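# Rehang a hose on the facing wall's free hooks

## Task

Lift the hose off the hooks it hangs on now and hang it across the two free hooks on the wall opposite, so that it ends up motionless, with no part touching the floor, and held up by the hooks alone rather than by the robot. Then open the grippers and back the robot away. The robot must stay upright and level throughout; tipping over or finishing tilted counts as failure.

## Robot and tools

ROBOT. A wheeled base with a vertical column, a tilting head and two six-joint arms (left and right), each ending in a two-finger gripper. Folded, the robot measures 0.73 m long, 0.62 m wide and 1.88 m tall; its front sits 0.40 m ahead of the column. The base drives straight or turns on the spot only, never sideways.

FRAMES. Base frame: origin on the floor under the column, midway between the drive wheels; x forward, y left, z up. Odometry frame: the base frame where the scene began. left_hand and right_hand are reported in the base frame, at the point where the fingers meet (tips lie 8 mm further on); their quat_wxyz maps (0, 0, 1) onto the finger direction, and the hand's y axis runs along the opening.

execute_actions. Argument actions: a list holding one action or none (empty = just report). An action may have base, joints, speeds; its motions start together. base holds exactly one key: translate_m (relative drive in metres from the current spot, forward positive, -3 to 3) or rotate_rad (relative turn in radians, left/counter-clockwise positive, -3.2 to 3.2). A base move needing over 8.667 s at its top speed is refused. joints: absolute targets keyed by joint name, in radians (grippers in metres): head_tilt_rad -0.61 to 1.308 (0 level, positive looks down); left_joint1_rad and right_joint1_rad -2.879 to 2.879; joint2 0 to 3.141; joint3 0 to 3.019; joint4 -1.692 to 1.57; joint5 -1.57 to 1.57 (positive swings the hand to the robot's right); joint6 -2.094 to 2.094 (positive rolls clockwise seen from behind the hand); left_gripper_m and right_gripper_m 0 to 0.093, the fingertip gap. Done tolerances: head 0.03, joints 1-6 0.045, 0.14, 0.09, 0.055, 0.03, 0.035, gripper 0.003. speeds caps top speed for this action only: translate_m 0.05 to 0.8 m/s, rotate_rad 0.1 to 1 rad/s (defaults are the maxima); it does not slow arms. cameras: list from cam_head_left, cam_head_right, cam_left_wrist, cam_right_wrist, nav_camera, all; omitted/null/all gives every camera, [] none. Unknown keys, names or out-of-range numbers get the whole call refused with nothing moving. Keys left out may still be driving to earlier targets. After a reported stop, later motion calls in the same reply are skipped.

wait: seconds 0 to 10; nothing new commanded. zoom_image: camera plus region [x0, y0, x1, y1] in pixels of that camera's latest full image, origin top-left, at most 504 by 504. finished_scene: scene number (1 or 2); irreversible, reports success.

ARM GEOMETRY. With joint1 at -1.57 (left) or 1.57 (right) and joints 5, 6 at 0, the arm lies in a forward vertical plane 0.23 m beside the column. Let a = j2 - 0.35, b = 1.05 + j2 - j3, c = b - j4 (c = 1.57 means fingers straight down). Hand ahead = 0.12 + 0.39 sin a + 0.38 cos b + 0.25 cos c; up = 1.46 + 0.39 cos a - 0.38 sin b - 0.25 sin c. Example j2, j3, j4 = 0.93, 0.78, 0.14 gives 0.60 m ahead, 1.21 m up. Real hands sit up to 5 cm lower and nearer the column (about 12 cm under heavy or far loads); trust left_hand/right_hand (1-3 cm error). Reach is about 1 m from the shoulder, lowest 0.47 m up; the floor is out of reach. Joint1 positive moves a hand ahead-and-down toward the robot's left.

LOADS. Fingers down, one arm holds about 3.2 kg at 0.4 m ahead (0.65-1.2 m up), 2 kg to 0.6 m, 1 kg to 0.8 m (0.9-1.2 m up), 0.3 kg to 0.6 m (0.65-1.6 m up); up to 0.2 kg with fingers only 0.35 rad below horizontal. A grip holds roughly 2-6 kg. Overloaded arms sag and report time_out or off_target.

GRIPPER. Fingers 7 cm long; outer span is the opening plus 1 cm at tips, plus 5 cm at base; body 10 cm wide, 7 cm thick. To grasp, command a gap smaller than the object; off_target is then normal. A reading staying 0.002 m or more above target means something is held.

RESULTS. base_status/joint_status: done, off_target (may still push), contact_stop (base only; drive 0.05 m away before retrying or turning), time_out, not_followed / 'joint command not followed' with a cause: line (safety check withheld arm targets near the other arm, body or an object; step each moved joint back 0.05 rad or more, or move the other arm, or drive away). on_its_own covers uncommanded items; 'held at' is a held target. Blocked arms keep pushing and can overheat; resend reported positions to relax them (a loaded arm sinks about 1 cm per kg). Targets within 0.03 rad (0.08 for joints 2, 3) may not move. Approach contact in 0.05 rad steps. base_odometry counts wheel turns; if turned_by_wheels and turned_by_imu disagree by over ~4% and 0.05 rad, the base hit or slipped. base_tilt in degrees (forward, right); a forward drop of 0.5 during a move means leaning back: back off 0.05 m. motor_effort lists left_wheel and right_wheel in percent, bracket = peak. Pushing ~3 s trips wheel_motors_off = 1 for 2 s. MOTOR HOT warns at 85 °C; at 100 °C an OVER-TEMPERATURE FAULT drops that arm (limit_stop_at_motor_heat).

CAMERAS. Head cameras look ahead, tilted down by head_tilt_rad; wrist fisheyes sit 0.10 m behind the fingertips looking along the fingers, turned 0.62 rad toward the hand's +x; image right is the hand's -y. nav_camera is at the base front, 0.23 m up. Calibrations are given per camera.

AVOID. Arm-on-arm hits or presses, dropping or snagging the hose, shoving walls or hooks, tipping the base, and leaving the hose dragging on the floor or supported by a gripper.

Each tool is called in YAML: its name, and indented under it one key for each argument.

## Session

execute_actions:
  actions: []

Scene clock: 0.00 s.
Joint torques (N m, as the arm reports them, + toward a larger angle): no reading
base_odometry: x=+0.000 y=+0.000 heading=+0.000 (m, m, rad; odometry frame)
turned_by_wheels: +0.000 (rad since the last result)
turned_by_imu: +0.000 (rad since the last result)
base_tilt: forward=+0.0 right=-0.3 (deg)
base_status: not commanded
joint_positions: head_tilt_rad=+0.868 left_joint1_rad=-1.569 left_joint2_rad=+0.895 left_joint3_rad=+0.371 left_joint4_rad=-0.945 left_joint5_rad=-0.005 left_joint6_rad=-0.036 left_gripper_m=+0.094 right_joint1_rad=+1.598 right_joint2_rad=+0.886 right_joint3_rad=+0.371 right_joint4_rad=-0.952 right_joint5_rad=+0.004 right_joint6_rad=+0.063 right_gripper_m=+0.094
joint_status: not commanded
wheel_motors_off: 0
motor_effort: left_wheel=+4 right_wheel=+1 (%)
left_hand: x=+0.1255 y=+0.2257 z=+1.2587 quat_wxyz=(+0.455, +0.016, -0.890, -0.011) (m; base frame)
right_hand: x=+0.1260 y=-0.2210 z=+1.2600 quat_wxyz=(+0.454, -0.016, -0.891, +0.009) (m; base frame)
pictures: cam_head_left, cam_head_right, cam_left_wrist, cam_right_wrist, nav_camera
Images, in order (width x height): cam_head_left 896x504, cam_head_right 896x504, cam_left_wrist 504x504, cam_right_wrist 504x504, nav_camera 896x504.

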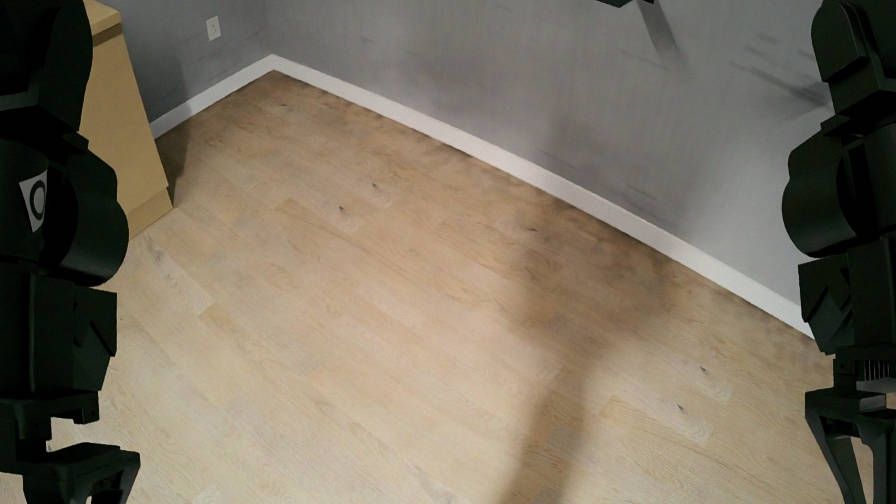

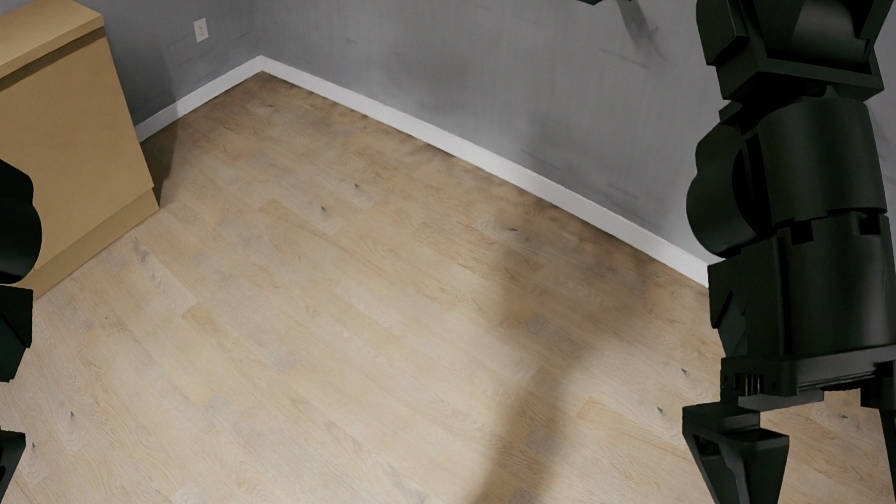

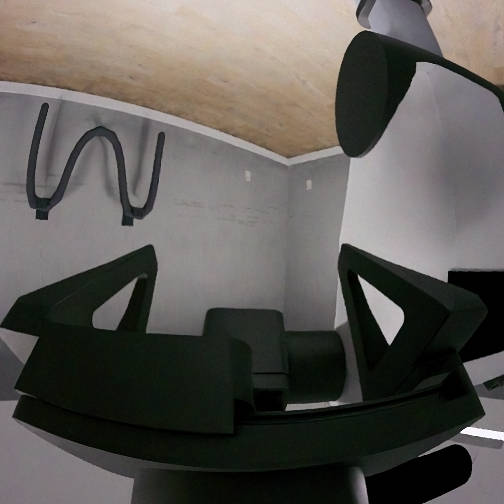

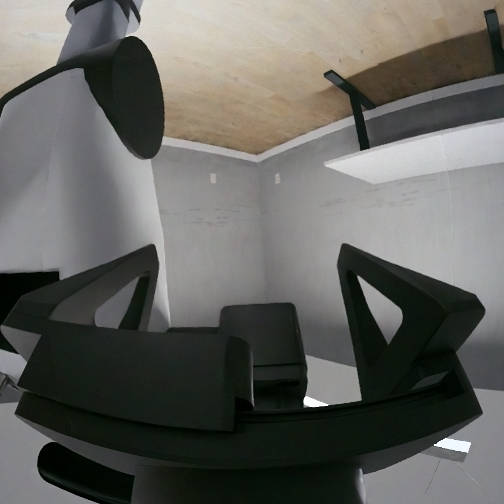

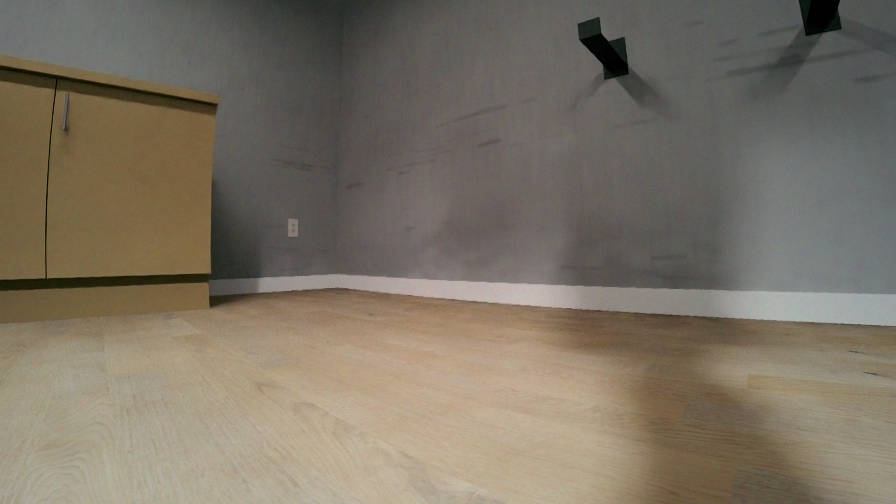

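Look at the empty hooks first.

execute_actions:
  actions:
    - {"base":{"rotate_rad":-0.65},"joints":{"head_tilt_rad":0.45}}
  cameras: ["cam_head_left","cam_head_right","nav_camera"]

execute_actions:
  actions:
    - {"base":{"rotate_rad":3.14}}
  cameras: ["cam_head_left","cam_head_right","nav_camera"]

Scene clock: 3.87 s.
Joint torques (N m, as the arm reports them, + toward a larger angle): left_arm=[-2.13 -6.21 -1.57 -1.17  0.   -0.1 ] | right_arm=[ 0.79 -7.47 -1.32 -1.35  0.08  0.07]
base_odometry: x=+0.000 y=+0.000 heading=-0.650 (m, m, rad; odometry frame)
turned_by_wheels: -0.650 (rad since the last result)
turned_by_imu: -0.642 (rad since the last result)
base_tilt: forward=+0.0 right=-0.2 (deg)
base_status: done
joint_positions: head_tilt_rad=+0.468 left_joint1_rad=-1.569 left_joint2_rad=+0.895 left_joint3_rad=+0.371 left_joint4_rad=-0.945 left_joint5_rad=-0.005 left_joint6_rad=-0.036 left_gripper_m=+0.094 right_joint1_rad=+1.598 right_joint2_rad=+0.886 right_joint3_rad=+0.371 right_joint4_rad=-0.952 right_joint5_rad=+0.004 right_joint6_rad=+0.063 right_gripper_m=+0.094
joint_status: all done
wheel_motors_off: 0
motor_effort: left_wheel=-1(37) right_wheel=+0(45) (%)
left_hand: x=+0.1255 y=+0.2257 z=+1.2587 quat_wxyz=(+0.455, +0.016, -0.890, -0.011) (m; base frame)
right_hand: x=+0.1260 y=-0.2210 z=+1.2600 quat_wxyz=(+0.454, -0.016, -0.891, +0.009) (m; base frame)
pictures: cam_head_left, cam_head_right, nav_camera
camera_calibration (this result's frames):
cam_head_left: T_world_to_cam=[[-0.0519685, -0.998539, -0.0148107, 0.0540566], [-0.38049, 0.0335102, -0.924178, 1.44367], [0.923324, -0.0423929, -0.381675, 0.470343], [0, 0, 0, 1]] pos_world=[0.117832, 0.0255391, 1.51453]
cam_head_right: T_world_to_cam=[[-0.0653706, -0.997861, 0.000543219, -0.0343312], [-0.391275, 0.0251319, -0.91993, 1.43823], [0.917949, -0.0603489, -0.392081, 0.487637], [0, 0, 0, 1]] pos_world=[0.112875, -0.0409749, 1.51429]
Images, in order (width x height): cam_head_left 896x504, cam_head_right 896x504, nav_camera 896x504.

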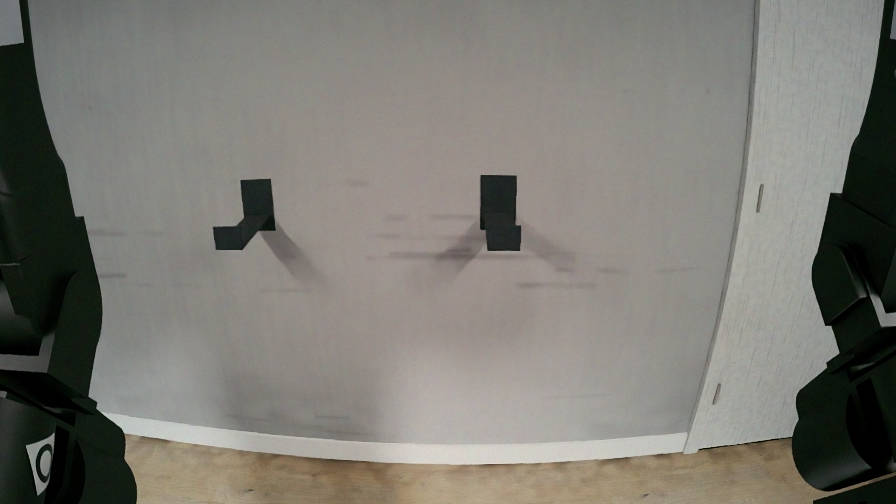

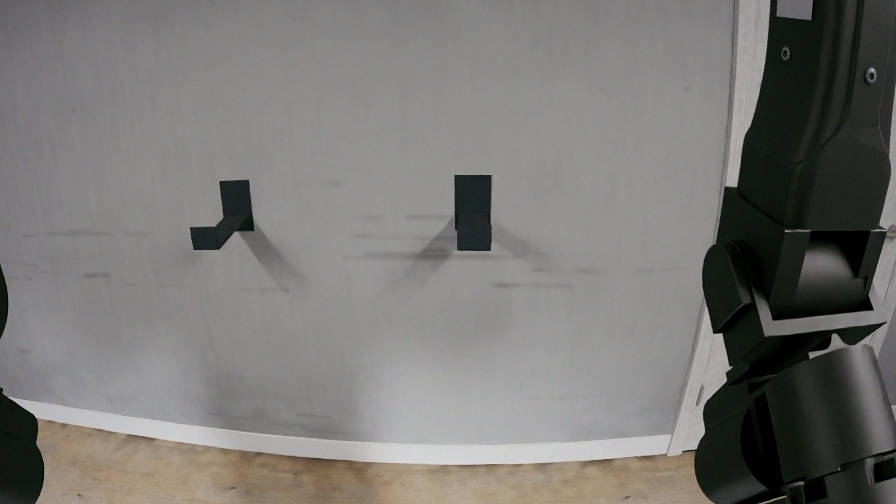

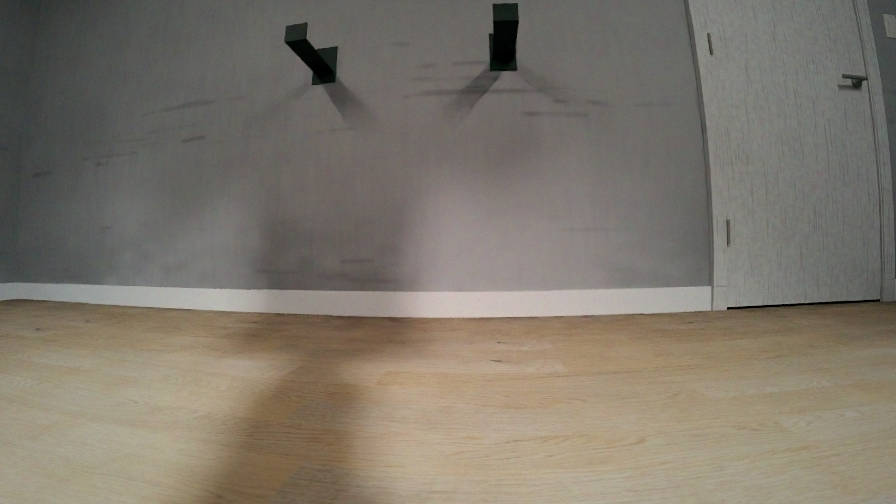

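Scene clock: 8.30 s.
Joint torques (N m, as the arm reports them, + toward a larger angle): left_arm=[-2.11 -6.11 -1.57 -1.12 -0.01 -0.1 ] | right_arm=[ 0.88 -7.18 -1.34 -1.37  0.07  0.06]
base_odometry: x=+0.000 y=+0.000 heading=+2.490 (m, m, rad; odometry frame)
turned_by_wheels: +3.140 (rad since the last result)
turned_by_imu: +3.116 (rad since the last result)
base_tilt: forward=+0.1 right=-0.2 (deg)
base_status: done
joint_positions: head_tilt_rad=+0.468 left_joint1_rad=-1.569 left_joint2_rad=+0.895 left_joint3_rad=+0.371 left_joint4_rad=-0.945 left_joint5_rad=-0.005 left_joint6_rad=-0.036 left_gripper_m=+0.094 right_joint1_rad=+1.598 right_joint2_rad=+0.886 right_joint3_rad=+0.371 right_joint4_rad=-0.952 right_joint5_rad=+0.004 right_joint6_rad=+0.063 right_gripper_m=+0.094
joint_status: not commanded
wheel_motors_off: 0
motor_effort: left_wheel=+1(33) right_wheel=+0(36) (%)
left_hand: x=+0.1255 y=+0.2257 z=+1.2587 quat_wxyz=(+0.455, +0.016, -0.890, -0.011) (m; base frame)
right_hand: x=+0.1260 y=-0.2210 z=+1.2600 quat_wxyz=(+0.454, -0.016, -0.891, +0.009) (m; base frame)
pictures: cam_head_left, cam_head_right, nav_camera
camera_calibration (this result's frames):
cam_head_left: T_world_to_cam=[[-0.0519674, -0.998539, -0.0148147, 0.0540628], [-0.380418, 0.0335102, -0.924207, 1.44371], [0.923353, -0.0423929, -0.381604, 0.470232], [0, 0, 0, 1]] pos_world=[0.117834, 0.0255391, 1.51453]
cam_head_right: T_world_to_cam=[[-0.0653706, -0.997861, 0.000538168, -0.0343234], [-0.391204, 0.0251319, -0.919961, 1.43828], [0.917979, -0.0603489, -0.39201, 0.487526], [0, 0, 0, 1]] pos_world=[0.112877, -0.0409749, 1.51429]
Images, in order (width x height): cam_head_left 896x504, cam_head_right 896x504, nav_camera 896x504.

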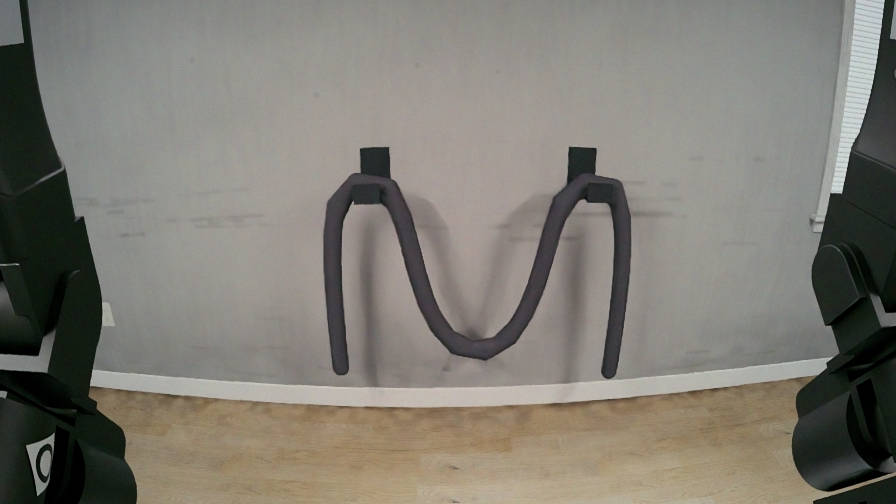

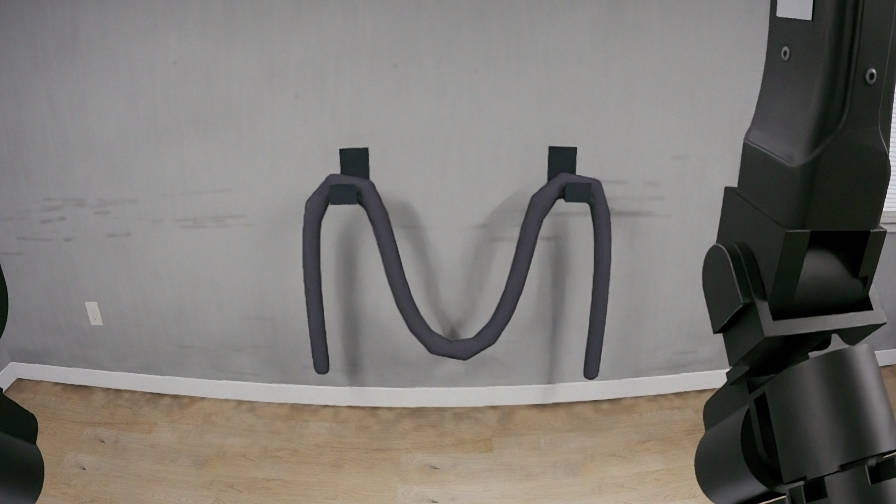

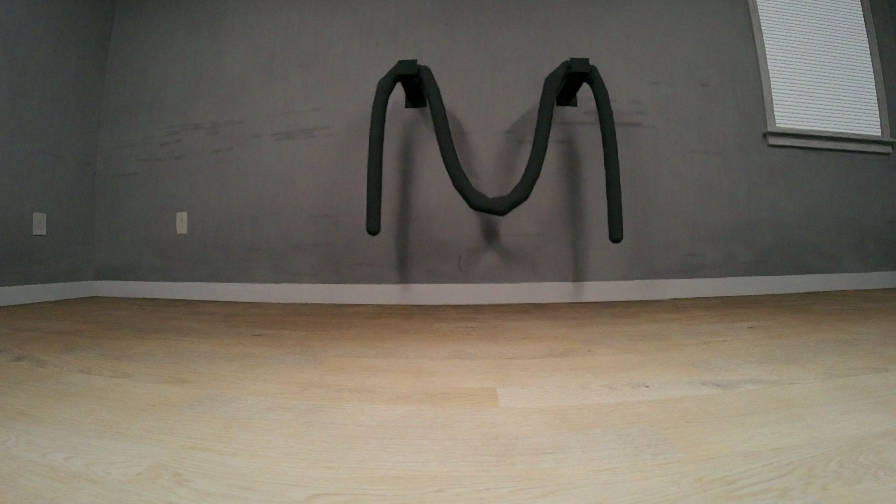

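execute_actions:
  actions:
    - {"base":{"rotate_rad":-0.12},"joints":{"head_tilt_rad":0.75,"left_joint1_rad":-1.33,"left_joint2_rad":1.1,"left_joint3_rad":1.08,"left_joint4_rad":-0.48,"left_joint6_rad":-1.45,"right_joint1_rad":1.33,"right_joint2_rad":1.1,"right_joint3_rad":1.08,"right_joint4_rad":-0.48,"right_joint6_rad":1.45}}
  cameras: []

execute_actions:
  actions:
    - {"base":{"translate_m":1.0}}
  cameras: []

execute_actions:
  actions:
    - {"base":{"rotate_rad":0.07}}

Scene clock: 26.63 s.
Joint torques (N m, as the arm reports them, + toward a larger angle): left_arm=[ -0.23 -14.55   5.84   0.95  -0.23  -0.19] | right_arm=[ -0.61 -17.66   5.75   0.22   0.34   0.18]
base_odometry: x=+0.000 y=+0.000 heading=+2.370 (m, m, rad; odometry frame)
turned_by_wheels: -0.120 (rad since the last result)
turned_by_imu: -0.120 (rad since the last result)
base_tilt: forward=+0.0 right=-0.2 (deg)
base_status: done
joint_positions: head_tilt_rad=+0.752 left_joint1_rad=-1.330 left_joint2_rad=+1.096 left_joint3_rad=+1.076 left_joint4_rad=-0.482 left_joint5_rad=-0.005 left_joint6_rad=-1.442 left_gripper_m=+0.094 right_joint1_rad=+1.321 right_joint2_rad=+1.098 right_joint3_rad=+1.072 right_joint4_rad=-0.476 right_joint5_rad=+0.004 right_joint6_rad=+1.436 right_gripper_m=+0.094
joint_status: all done
wheel_motors_off: 0
motor_effort: left_wheel=+3(23) right_wheel=+0(25) (%)
left_hand: x=+0.5681 y=+0.3461 z=+1.1700 quat_wxyz=(-0.078, +0.699, -0.707, -0.074) (m; base frame)
right_hand: x=+0.5663 y=-0.3515 z=+1.1696 quat_wxyz=(-0.081, -0.699, -0.707, +0.076) (m; base frame)
pictures: none
No camera images: the call's "cameras" was empty. Leave "cameras" out to get every camera's image.

Scene clock: 30.03 s.
Joint torques (N m, as the arm reports them, + toward a larger angle): left_arm=[ -0.59 -14.93   5.86   0.83  -0.25  -0.18] | right_arm=[ -0.9  -17.85   5.72   0.37   0.36   0.2 ]
base_odometry: x=-0.717 y=+0.697 heading=+2.371 (m, m, rad; odometry frame)
turned_by_wheels: +0.000 (rad since the last result)
turned_by_imu: +0.001 (rad since the last result)
base_tilt: forward=-0.1 right=-0.1 (deg)
base_status: done
joint_positions: head_tilt_rad=+0.753 left_joint1_rad=-1.330 left_joint2_rad=+1.096 left_joint3_rad=+1.076 left_joint4_rad=-0.482 left_joint5_rad=-0.005 left_joint6_rad=-1.442 left_gripper_m=+0.094 right_joint1_rad=+1.322 right_joint2_rad=+1.098 right_joint3_rad=+1.073 right_joint4_rad=-0.477 right_joint5_rad=+0.004 right_joint6_rad=+1.436 right_gripper_m=+0.094
joint_status: not commanded
wheel_motors_off: 0
motor_effort: left_wheel=+0(54) right_wheel=-1(55) (%)
left_hand: x=+0.5681 y=+0.3461 z=+1.1700 quat_wxyz=(-0.078, +0.699, -0.707, -0.074) (m; base frame)
right_hand: x=+0.5665 y=-0.3509 z=+1.1696 quat_wxyz=(-0.080, -0.699, -0.707, +0.076) (m; base frame)
pictures: none
No camera images: the call's "cameras" was empty. Leave "cameras" out to get every camera's image.

Scene clock: 31.20 s.
Joint torques (N m, as the arm reports them, + toward a larger angle): left_arm=[ -0.9  -14.52   5.77   0.83  -0.23  -0.15] | right_arm=[ -0.79 -17.32   5.67   0.41   0.36   0.19]
base_odometry: x=-0.717 y=+0.697 heading=+2.439 (m, m, rad; odometry frame)
turned_by_wheels: +0.069 (rad since the last result)
turned_by_imu: +0.068 (rad since the last result)
base_tilt: forward=+0.0 right=-0.3 (deg)
base_status: done
joint_positions: head_tilt_rad=+0.753 left_joint1_rad=-1.330 left_joint2_rad=+1.096 left_joint3_rad=+1.076 left_joint4_rad=-0.482 left_joint5_rad=-0.005 left_joint6_rad=-1.442 left_gripper_m=+0.094 right_joint1_rad=+1.328 right_joint2_rad=+1.098 right_joint3_rad=+1.073 right_joint4_rad=-0.477 right_joint5_rad=+0.004 right_joint6_rad=+1.436 right_gripper_m=+0.094
joint_status: not commanded
wheel_motors_off: 0
motor_effort: left_wheel=-3(38) right_wheel=+0(47) (%)
left_hand: x=+0.5681 y=+0.3461 z=+1.1700 quat_wxyz=(-0.078, +0.699, -0.707, -0.074) (m; base frame)
right_hand: x=+0.5669 y=-0.3479 z=+1.1690 quat_wxyz=(-0.079, -0.698, -0.708, +0.074) (m; base frame)
pictures: cam_head_left, cam_head_right, cam_left_wrist, cam_right_wrist, nav_camera
camera_calibration (this result's frames):
cam_head_left: T_world_to_cam=[[-0.0540366, -0.998539, 0.000370563, 0.0307809], [-0.624584, 0.0335102, -0.780239, 1.23421], [0.779086, -0.0423929, -0.625482, 0.853018], [0, 0, 0, 1]] pos_world=[0.107957, 0.0255391, 1.49651]
cam_head_right: T_world_to_cam=[[-0.0625905, -0.997861, 0.0188689, -0.0626917], [-0.633744, 0.0251319, -0.773135, 1.22429], [0.771007, -0.0603489, -0.633961, 0.867479], [0, 0, 0, 1]] pos_world=[0.10313, -0.0409749, 1.49767]
cam_left_wrist: T_world_to_cam=[[0.999816, -0.0130679, 0.014018, -0.583731], [-0.0176165, -0.914686, 0.40378, -0.139172], [0.00754553, -0.403953, -0.914749, 1.32835], [0, 0, 0, 1]] pos_world=[0.571149, 0.401664, 1.27948]
cam_right_wrist: T_world_to_cam=[[-0.999862, -0.0165907, 0.000727291, 0.557896], [-0.0148386, 0.912221, 0.409429, -0.148937], [-0.00745615, 0.409362, -0.912342, 1.33964], [0, 0, 0, 1]] pos_world=[0.565597, -0.403279, 1.28279]
Images, in order (width x height): cam_head_left 896x504, cam_head_right 896x504, cam_left_wrist 504x504, cam_right_wrist 504x504, nav_camera 896x504.

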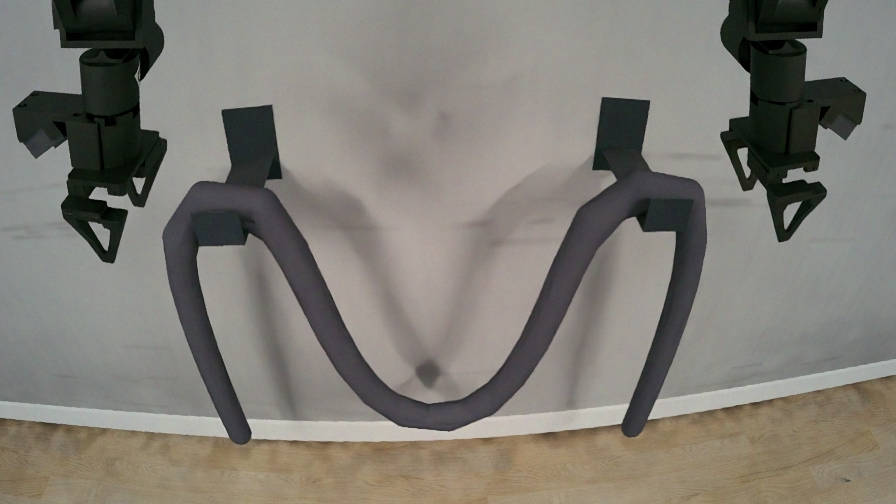

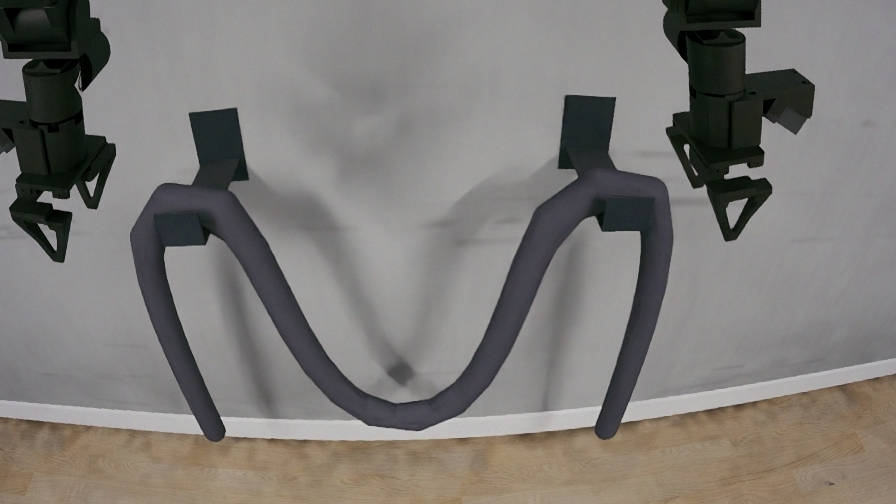

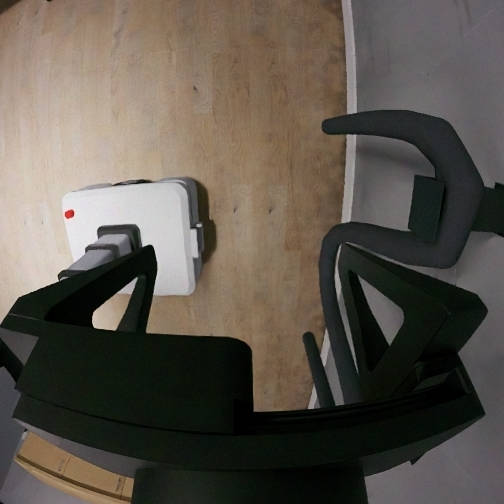

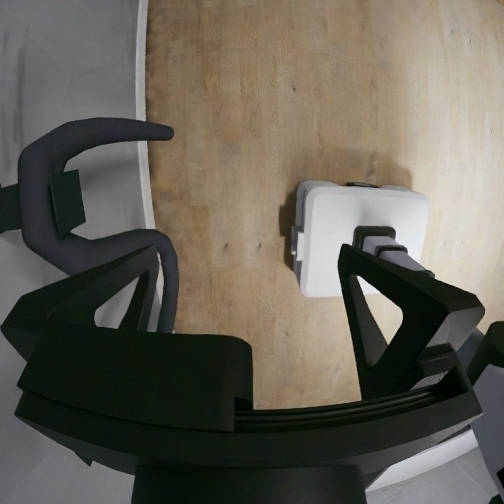

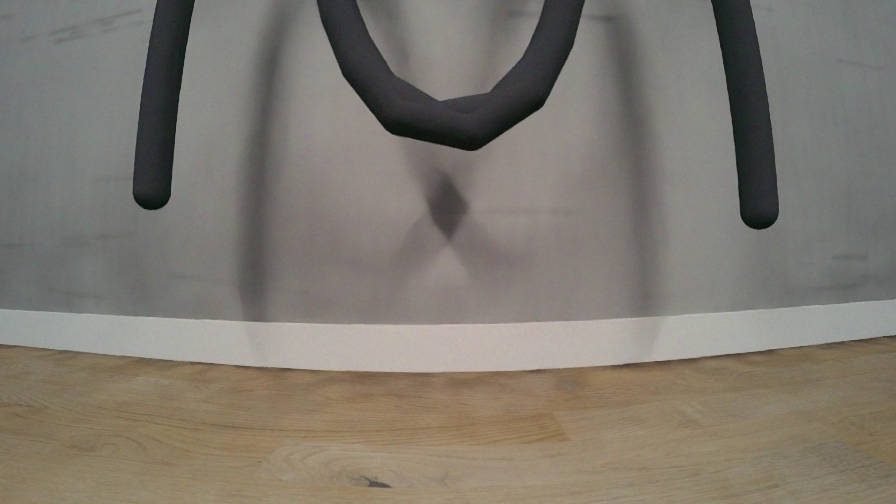

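execute_actions:
  actions:
    - {"base":{"translate_m":0.28},"joints":{"head_tilt_rad":0.9}}
  cameras: ["cam_head_left","cam_left_wrist","cam_right_wrist"]

Scene clock: 34.70 s.
Joint torques (N m, as the arm reports them, + toward a larger angle): left_arm=[ -0.37 -14.5    5.69   0.84  -0.25  -0.15] | right_arm=[ -0.98 -17.74   5.63   0.31   0.35   0.2 ]
base_odometry: x=-0.931 y=+0.878 heading=+2.440 (m, m, rad; odometry frame)
turned_by_wheels: +0.001 (rad since the last result)
turned_by_imu: +0.002 (rad since the last result)
base_tilt: forward=-0.1 right=-0.1 (deg)
base_status: done
joint_positions: head_tilt_rad=+0.901 left_joint1_rad=-1.330 left_joint2_rad=+1.096 left_joint3_rad=+1.075 left_joint4_rad=-0.482 left_joint5_rad=-0.005 left_joint6_rad=-1.442 left_gripper_m=+0.094 right_joint1_rad=+1.328 right_joint2_rad=+1.098 right_joint3_rad=+1.073 right_joint4_rad=-0.479 right_joint5_rad=+0.004 right_joint6_rad=+1.437 right_gripper_m=+0.094
joint_status: all done
wheel_motors_off: 0
motor_effort: left_wheel=+2(57) right_wheel=+0(50) (%)
left_hand: x=+0.5679 y=+0.3460 z=+1.1699 quat_wxyz=(-0.078, +0.700, -0.706, -0.074) (m; base frame)
right_hand: x=+0.5665 y=-0.3479 z=+1.1689 quat_wxyz=(-0.078, -0.698, -0.708, +0.075) (m; base frame)
pictures: cam_head_left, cam_left_wrist, cam_right_wrist
camera_calibration (this result's frames):
cam_head_left: T_world_to_cam=[[-0.0533871, -0.998539, 0.00836089, 0.0184433], [-0.733142, 0.0335102, -0.679249, 1.08411], [0.677976, -0.0423929, -0.73386, 1.02498], [0, 0, 0, 1]] pos_world=[0.100885, 0.0255391, 1.48842]
cam_left_wrist: T_world_to_cam=[[0.999826, -0.012616, 0.0137297, -0.583334], [-0.017087, -0.914675, 0.40383, -0.139519], [0.00746349, -0.403994, -0.914731, 1.32832], [0, 0, 0, 1]] pos_world=[0.570934, 0.40166, 1.27941]
cam_right_wrist: T_world_to_cam=[[-0.999871, -0.0159012, 0.00212356, 0.556137], [-0.0136363, 0.912155, 0.409618, -0.149903], [-0.00845043, 0.409537, -0.912254, 1.34013], [0, 0, 0, 1]] pos_world=[0.565346, -0.403256, 1.28276]
Images, in order (width x height): cam_head_left 896x504, cam_left_wrist 504x504, cam_right_wrist 504x504.

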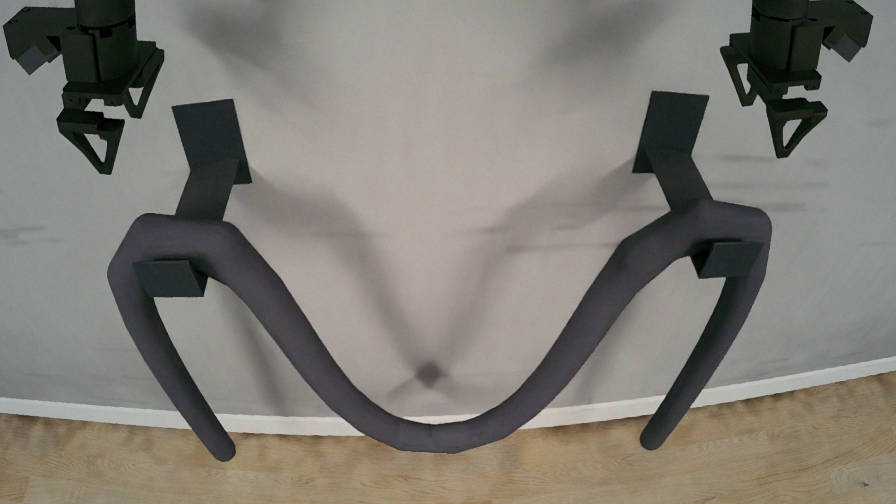

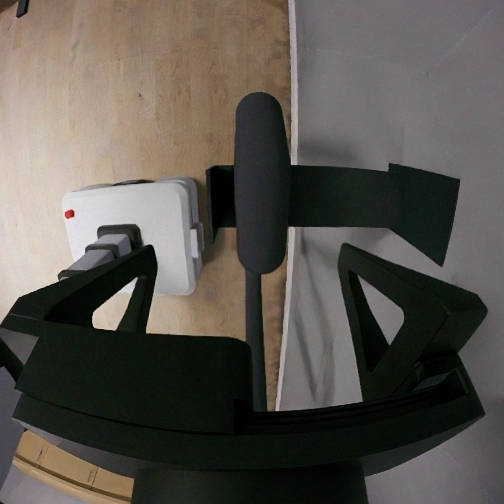

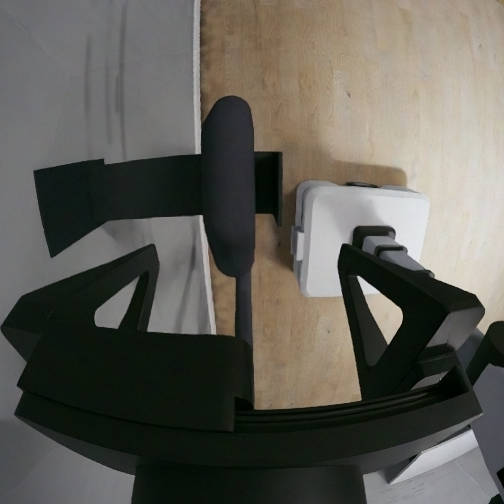

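execute_actions:
  actions:
    - {"base":{"translate_m":0.03},"joints":{"left_joint1_rad":-1.39,"left_joint2_rad":1.38,"left_joint3_rad":1.17,"left_joint4_rad":-0.29,"right_joint1_rad":1.38,"right_joint2_rad":1.38,"right_joint3_rad":1.17,"right_joint4_rad":-0.29}}
  cameras: ["cam_head_left","cam_left_wrist","cam_right_wrist"]

Scene clock: 39.80 s.
Joint torques (N m, as the arm reports them, + toward a larger angle): left_arm=[ -0.66 -17.48   4.17   0.84  -0.22  -0.18] | right_arm=[ -1.48 -20.97   3.49   0.44   0.3    0.21]
base_odometry: x=-0.954 y=+0.897 heading=+2.441 (m, m, rad; odometry frame)
turned_by_wheels: +0.000 (rad since the last result)
turned_by_imu: +0.000 (rad since the last result)
base_tilt: forward=+0.1 right=-0.3 (deg)
base_status: done
joint_positions: head_tilt_rad=+0.902 left_joint1_rad=-1.387 left_joint2_rad=+1.396 left_joint3_rad=+1.158 left_joint4_rad=-0.295 left_joint5_rad=-0.005 left_joint6_rad=-1.443 left_gripper_m=+0.094 right_joint1_rad=+1.383 right_joint2_rad=+1.397 right_joint3_rad=+1.166 right_joint4_rad=-0.289 right_joint5_rad=+0.004 right_joint6_rad=+1.437 right_gripper_m=+0.094
joint_status: all done
wheel_motors_off: 0
motor_effort: left_wheel=+1(38) right_wheel=+0(41) (%)
left_hand: x=+0.5579 y=+0.3363 z=+1.0442 quat_wxyz=(-0.051, +0.692, -0.717, -0.064) (m; base frame)
right_hand: x=+0.5636 y=-0.3398 z=+1.0453 quat_wxyz=(-0.056, -0.691, -0.718, +0.062) (m; base frame)
pictures: cam_head_left, cam_left_wrist, cam_right_wrist
camera_calibration (this result's frames):
cam_head_left: T_world_to_cam=[[-0.0533846, -0.998539, 0.00837675, 0.0184187], [-0.733344, 0.0335102, -0.679031, 1.08379], [0.677758, -0.0423929, -0.734062, 1.0253], [0, 0, 0, 1]] pos_world=[0.10087, 0.0255391, 1.4884]
cam_left_wrist: T_world_to_cam=[[0.99929, -0.0351038, -0.0136727, -0.535323], [-0.0251571, -0.891963, 0.451409, -0.150613], [-0.0280417, -0.450745, -0.892212, 1.22145], [0, 0, 0, 1]] pos_world=[0.565406, 0.397431, 1.15046]
cam_right_wrist: T_world_to_cam=[[-0.999058, -0.0403451, 0.0159527, 0.530373], [-0.028712, 0.890519, 0.454038, -0.151954], [-0.0325244, 0.453153, -0.890839, 1.23003], [0, 0, 0, 1]] pos_world=[0.565517, -0.400677, 1.15629]
Images, in order (width x height): cam_head_left 896x504, cam_left_wrist 504x504, cam_right_wrist 504x504.

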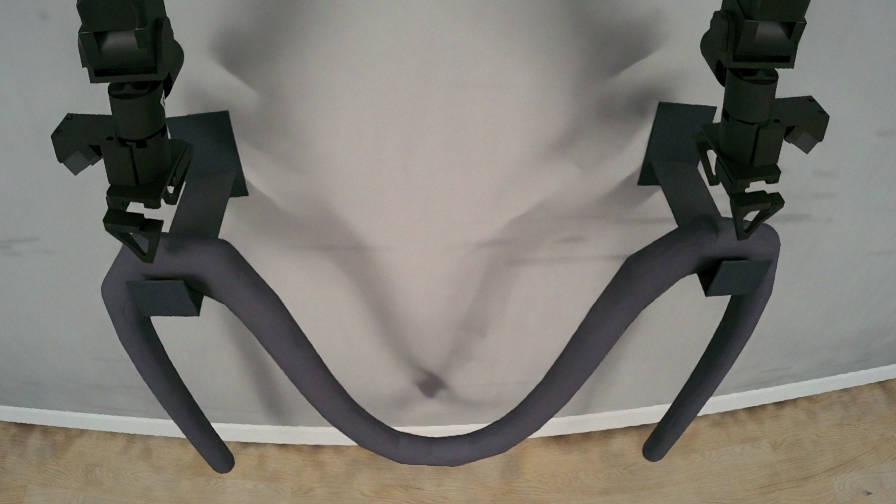

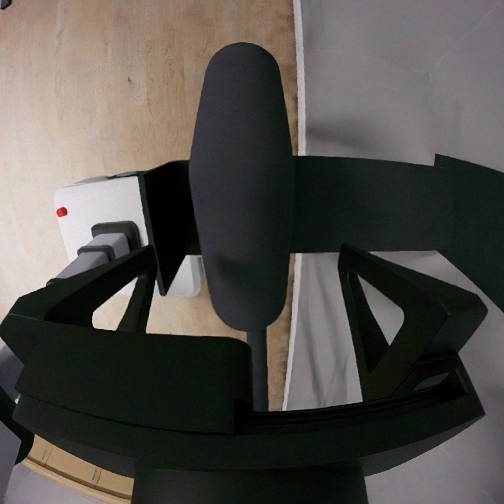

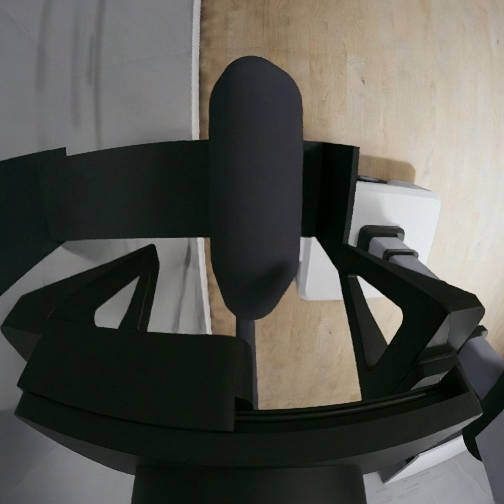

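execute_actions:
  actions:
    - {"joints":{"left_gripper_m":0.08,"right_gripper_m":0.08,"left_joint2_rad":1.55,"left_joint3_rad":1.28,"left_joint4_rad":-0.22,"right_joint2_rad":1.55,"right_joint3_rad":1.27,"right_joint4_rad":-0.22}}
  cameras: ["cam_head_left","cam_left_wrist","cam_right_wrist"]

Scene clock: 45.53 s.
Joint torques (N m, as the arm reports them, + toward a larger angle): left_arm=[-0.63 -9.58  4.32  2.08 -0.17 -0.13] | right_arm=[ -1.69 -11.94   4.25   1.37   0.29   0.18]
base_odometry: x=-0.954 y=+0.897 heading=+2.441 (m, m, rad; odometry frame)
turned_by_wheels: +0.000 (rad since the last result)
turned_by_imu: +0.000 (rad since the last result)
base_tilt: forward=+0.1 right=-0.2 (deg)
base_status: not commanded
joint_positions: head_tilt_rad=+0.902 left_joint1_rad=-1.386 left_joint2_rad=+1.453 left_joint3_rad=+1.276 left_joint4_rad=-0.246 left_joint5_rad=-0.006 left_joint6_rad=-1.445 left_gripper_m=+0.080 right_joint1_rad=+1.382 right_joint2_rad=+1.455 right_joint3_rad=+1.265 right_joint4_rad=-0.236 right_joint5_rad=+0.004 right_joint6_rad=+1.437 right_gripper_m=+0.080
joint_status: all done
wheel_motors_off: 0
motor_effort: left_wheel=+1(4) right_wheel=-2(5) (%)
left_hand: x=+0.6166 y=+0.3441 z=+1.0340 quat_wxyz=(-0.093, +0.689, -0.718, -0.031) (m; base frame)
right_hand: x=+0.6117 y=-0.3473 z=+1.0323 quat_wxyz=(-0.093, -0.687, -0.720, +0.033) (m; base frame)
pictures: cam_head_left, cam_left_wrist, cam_right_wrist
camera_calibration (this result's frames):
cam_head_left: T_world_to_cam=[[-0.0533846, -0.998539, 0.00837674, 0.0184187], [-0.733344, 0.0335102, -0.679031, 1.08379], [0.677758, -0.0423929, -0.734062, 1.0253], [0, 0, 0, 1]] pos_world=[0.10087, 0.0255391, 1.4884]
cam_left_wrist: T_world_to_cam=[[0.994422, -0.050112, 0.0928104, -0.695739], [-0.0857915, -0.896169, 0.43534, -0.0821753], [0.0613581, -0.440874, -0.895469, 1.16233], [0, 0, 0, 1]] pos_world=[0.61349, 0.403931, 1.14117]
cam_right_wrist: T_world_to_cam=[[-0.995607, -0.0552619, -0.0755826, 0.665571], [-0.0830408, 0.894076, 0.44015, -0.0892185], [0.0432531, 0.444493, -0.894737, 1.17807], [0, 0, 0, 1]] pos_world=[0.604283, -0.407095, 1.14364]
Images, in order (width x height): cam_head_left 896x504, cam_left_wrist 504x504, cam_right_wrist 504x504.

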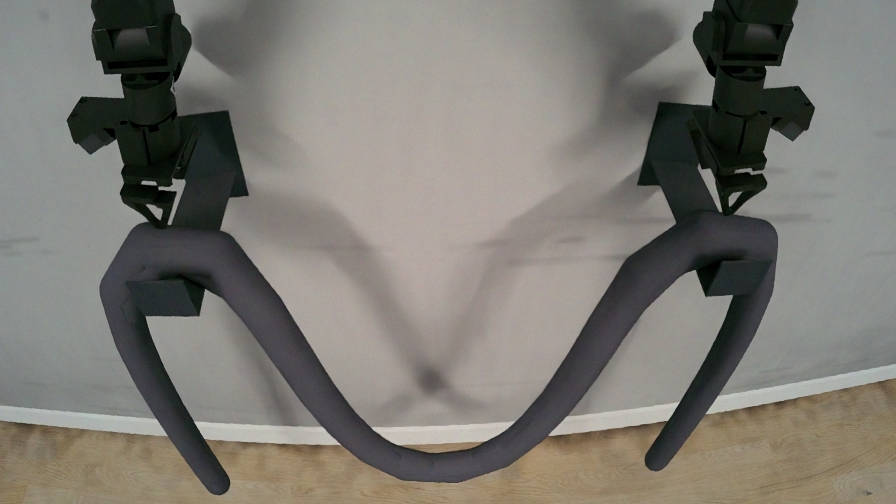

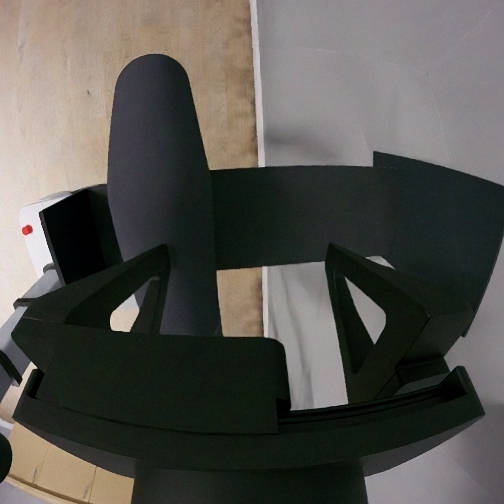

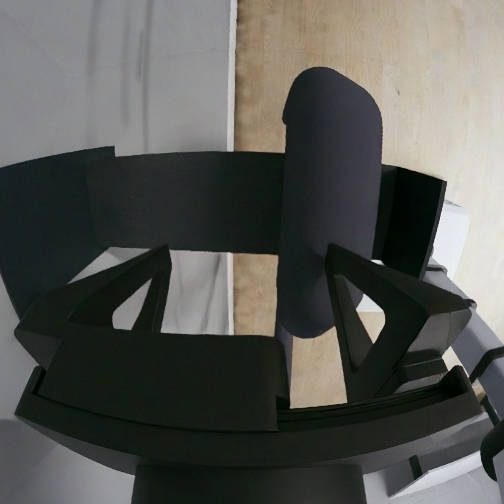

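execute_actions:
  actions:
    - {"joints":{"left_gripper_m":0.093,"right_gripper_m":0.093,"left_joint2_rad":1.37,"right_joint2_rad":1.37}}
  cameras: []

execute_actions:
  actions:
    - {"joints":{"left_joint3_rad":1.18,"left_joint4_rad":-0.29,"right_joint3_rad":1.18,"right_joint4_rad":-0.29}}
  cameras: ["cam_left_wrist","cam_right_wrist"]

Scene clock: 49.30 s.
Joint torques (N m, as the arm reports them, + toward a larger angle): left_arm=[ -0.59 -17.36   5.23   1.88  -0.21  -0.12] | right_arm=[ -1.17 -20.48   5.11   1.13   0.31   0.16]
base_odometry: x=-0.954 y=+0.897 heading=+2.441 (m, m, rad; odometry frame)
turned_by_wheels: +0.000 (rad since the last result)
turned_by_imu: +0.000 (rad since the last result)
base_tilt: forward=+0.0 right=-0.3 (deg)
base_status: not commanded
joint_positions: head_tilt_rad=+0.902 left_joint1_rad=-1.386 left_joint2_rad=+1.369 left_joint3_rad=+1.277 left_joint4_rad=-0.236 left_joint5_rad=-0.005 left_joint6_rad=-1.447 left_gripper_m=+0.093 right_joint1_rad=+1.382 right_joint2_rad=+1.368 right_joint3_rad=+1.266 right_joint4_rad=-0.226 right_joint5_rad=+0.004 right_joint6_rad=+1.437 right_gripper_m=+0.093
joint_status: all done
wheel_motors_off: 0
motor_effort: left_wheel=+1(2) right_wheel=-2(3) (%)
left_hand: x=+0.6548 y=+0.3404 z=+1.0779 quat_wxyz=(-0.130, +0.685, -0.717, +0.000) (m; base frame)
right_hand: x=+0.6506 y=-0.3436 z=+1.0771 quat_wxyz=(-0.131, -0.682, -0.720, +0.002) (m; base frame)
pictures: none
No camera images: the call's "cameras" was empty. Leave "cameras" out to get every camera's image.

Scene clock: 50.33 s.
Joint torques (N m, as the arm reports them, + toward a larger angle): left_arm=[ -0.73 -16.36   4.94   0.43  -0.21  -0.13] | right_arm=[ -1.49 -19.95   4.04   0.51   0.3    0.17]
base_odometry: x=-0.954 y=+0.897 heading=+2.441 (m, m, rad; odometry frame)
turned_by_wheels: +0.000 (rad since the last result)
turned_by_imu: +0.000 (rad since the last result)
base_tilt: forward=+0.1 right=-0.2 (deg)
base_status: not commanded
joint_positions: head_tilt_rad=+0.902 left_joint1_rad=-1.386 left_joint2_rad=+1.370 left_joint3_rad=+1.165 left_joint4_rad=-0.282 left_joint5_rad=-0.005 left_joint6_rad=-1.447 left_gripper_m=+0.093 right_joint1_rad=+1.382 right_joint2_rad=+1.370 right_joint3_rad=+1.174 right_joint4_rad=-0.291 right_joint5_rad=+0.004 right_joint6_rad=+1.437 right_gripper_m=+0.093
joint_status: all done
wheel_motors_off: 0
motor_effort: left_wheel=+2(2) right_wheel=-2(3) (%)
left_hand: x=+0.5764 y=+0.3364 z=+1.0570 quat_wxyz=(-0.069, +0.692, -0.716, -0.050) (m; base frame)
right_hand: x=+0.5789 y=-0.3398 z=+1.0586 quat_wxyz=(-0.070, -0.690, -0.719, +0.052) (m; base frame)
pictures: cam_left_wrist, cam_right_wrist
camera_calibration (this result's frames):
cam_left_wrist: T_world_to_cam=[[0.998747, -0.0380196, 0.032554, -0.601128], [-0.0485494, -0.894055, 0.445319, -0.135236], [0.0121742, -0.446342, -0.89478, 1.21155], [0, 0, 0, 1]] pos_world=[0.579059, 0.397004, 1.16386]
cam_right_wrist: T_world_to_cam=[[-0.998854, -0.0450913, -0.016069, 0.577673], [-0.0475017, 0.892174, 0.449188, -0.140961], [-0.0059181, 0.449436, -0.893293, 1.22825], [0, 0, 0, 1]] pos_world=[0.577583, -0.400209, 1.16979]
Images, in order (width x height): cam_left_wrist 504x504, cam_right_wrist 504x504.

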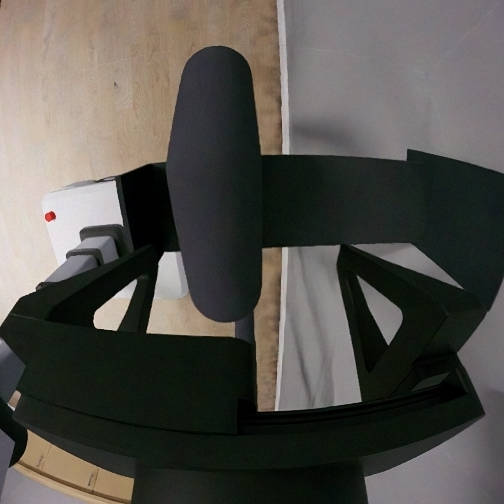

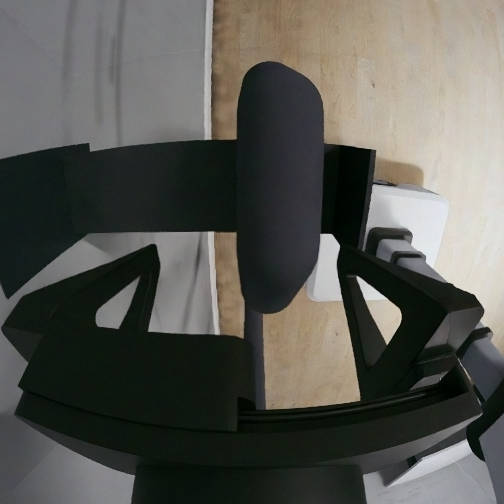

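execute_actions:
  actions:
    - {"joints":{"left_joint2_rad":1.43,"right_joint2_rad":1.43}}
  cameras: []

execute_actions:
  actions:
    - {"joints":{"left_joint2_rad":1.47,"right_joint2_rad":1.47,"left_joint4_rad":-0.2,"right_joint4_rad":-0.21}}
  cameras: []

execute_actions:
  actions:
    - {"joints":{"left_joint2_rad":1.51,"right_joint2_rad":1.51,"left_joint4_rad":-0.12,"right_joint4_rad":-0.13}}
  cameras: ["cam_left_wrist","cam_right_wrist"]

Scene clock: 53.70 s.
Joint torques (N m, as the arm reports them, + toward a larger angle): left_arm=[ -0.57 -16.15   4.07   0.18  -0.21  -0.14] | right_arm=[ -1.46 -18.55   3.48   0.46   0.31   0.2 ]
base_odometry: x=-0.954 y=+0.897 heading=+2.441 (m, m, rad; odometry frame)
turned_by_wheels: +0.000 (rad since the last result)
turned_by_imu: +0.000 (rad since the last result)
base_tilt: forward=+0.1 right=-0.2 (deg)
base_status: not commanded
joint_positions: head_tilt_rad=+0.902 left_joint1_rad=-1.386 left_joint2_rad=+1.425 left_joint3_rad=+1.168 left_joint4_rad=-0.282 left_joint5_rad=-0.005 left_joint6_rad=-1.447 left_gripper_m=+0.093 right_joint1_rad=+1.382 right_joint2_rad=+1.425 right_joint3_rad=+1.174 right_joint4_rad=-0.291 right_joint5_rad=+0.004 right_joint6_rad=+1.437 right_gripper_m=+0.093
joint_status: all done
wheel_motors_off: 0
motor_effort: left_wheel=+3(2) right_wheel=-3(2) (%)
left_hand: x=+0.5545 y=+0.3383 z=+1.0326 quat_wxyz=(-0.048, +0.694, -0.715, -0.067) (m; base frame)
right_hand: x=+0.5555 y=-0.3417 z=+1.0337 quat_wxyz=(-0.048, -0.691, -0.718, +0.069) (m; base frame)
pictures: none
No camera images: the call's "cameras" was empty. Leave "cameras" out to get every camera's image.

Scene clock: 54.37 s.
Joint torques (N m, as the arm reports them, + toward a larger angle): left_arm=[ -0.42 -15.05   3.72   1.46  -0.21  -0.13] | right_arm=[ -1.76 -18.55   3.23   0.75   0.34   0.2 ]
base_odometry: x=-0.954 y=+0.897 heading=+2.441 (m, m, rad; odometry frame)
turned_by_wheels: +0.000 (rad since the last result)
turned_by_imu: +0.000 (rad since the last result)
base_tilt: forward=+0.0 right=-0.1 (deg)
base_status: not commanded
joint_positions: head_tilt_rad=+0.902 left_joint1_rad=-1.386 left_joint2_rad=+1.458 left_joint3_rad=+1.168 left_joint4_rad=-0.216 left_joint5_rad=-0.005 left_joint6_rad=-1.447 left_gripper_m=+0.093 right_joint1_rad=+1.382 right_joint2_rad=+1.457 right_joint3_rad=+1.174 right_joint4_rad=-0.216 right_joint5_rad=+0.004 right_joint6_rad=+1.437 right_gripper_m=+0.093
joint_status: all done
wheel_motors_off: 0
motor_effort: left_wheel=+1(2) right_wheel=-1(2) (%)
left_hand: x=+0.5558 y=+0.3408 z=+1.0183 quat_wxyz=(-0.061, +0.693, -0.716, -0.057) (m; base frame)
right_hand: x=+0.5597 y=-0.3444 z=+1.0199 quat_wxyz=(-0.065, -0.690, -0.719, +0.056) (m; base frame)
pictures: none
No camera images: the call's "cameras" was empty. Leave "cameras" out to get every camera's image.

Scene clock: 55.07 s.
Joint torques (N m, as the arm reports them, + toward a larger angle): left_arm=[ -0.45 -15.15   3.41   1.52  -0.21  -0.12] | right_arm=[ -1.78 -18.13   2.84   0.88   0.31   0.19]
base_odometry: x=-0.954 y=+0.897 heading=+2.441 (m, m, rad; odometry frame)
turned_by_wheels: +0.000 (rad since the last result)
turned_by_imu: +0.000 (rad since the last result)
base_tilt: forward=+0.0 right=-0.2 (deg)
base_status: not commanded
joint_positions: head_tilt_rad=+0.902 left_joint1_rad=-1.386 left_joint2_rad=+1.498 left_joint3_rad=+1.169 left_joint4_rad=-0.135 left_joint5_rad=-0.005 left_joint6_rad=-1.447 left_gripper_m=+0.093 right_joint1_rad=+1.382 right_joint2_rad=+1.500 right_joint3_rad=+1.174 right_joint4_rad=-0.136 right_joint5_rad=+0.004 right_joint6_rad=+1.438 right_gripper_m=+0.093
joint_status: all done
wheel_motors_off: 0
motor_effort: left_wheel=+1(1) right_wheel=-3(2) (%)
left_hand: x=+0.5583 y=+0.3436 z=+1.0021 quat_wxyz=(-0.078, +0.692, -0.717, -0.043) (m; base frame)
right_hand: x=+0.5596 y=-0.3473 z=+1.0021 quat_wxyz=(-0.079, -0.689, -0.719, +0.044) (m; base frame)
pictures: cam_left_wrist, cam_right_wrist
camera_calibration (this result's frames):
cam_left_wrist: T_world_to_cam=[[0.997675, -0.0412475, 0.0542488, -0.601058], [-0.0610446, -0.894778, 0.442319, -0.0949952], [0.0302961, -0.444603, -0.895215, 1.15558], [0, 0, 0, 1]] pos_world=[0.558852, 0.403984, 1.10912]
cam_right_wrist: T_world_to_cam=[[-0.998029, -0.0486836, -0.0395983, 0.579011], [-0.0612513, 0.892985, 0.445899, -0.0985388], [0.0136528, 0.447445, -0.894207, 1.17033], [0, 0, 0, 1]] pos_world=[0.555856, -0.407478, 1.11339]
Images, in order (width x height): cam_left_wrist 504x504, cam_right_wrist 504x504.

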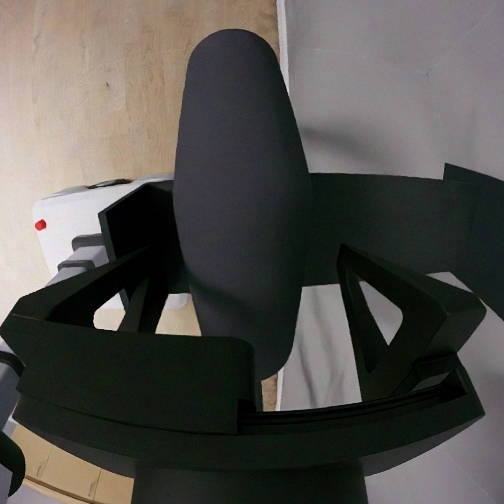

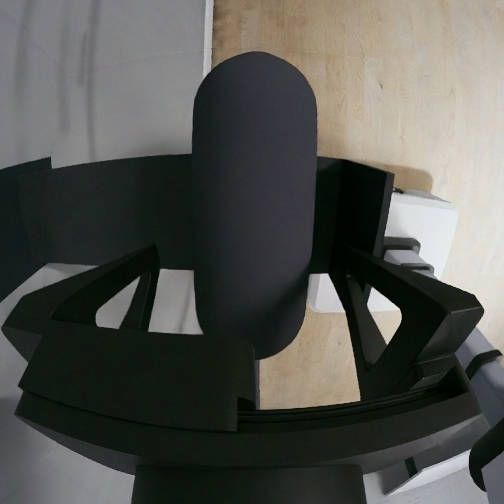

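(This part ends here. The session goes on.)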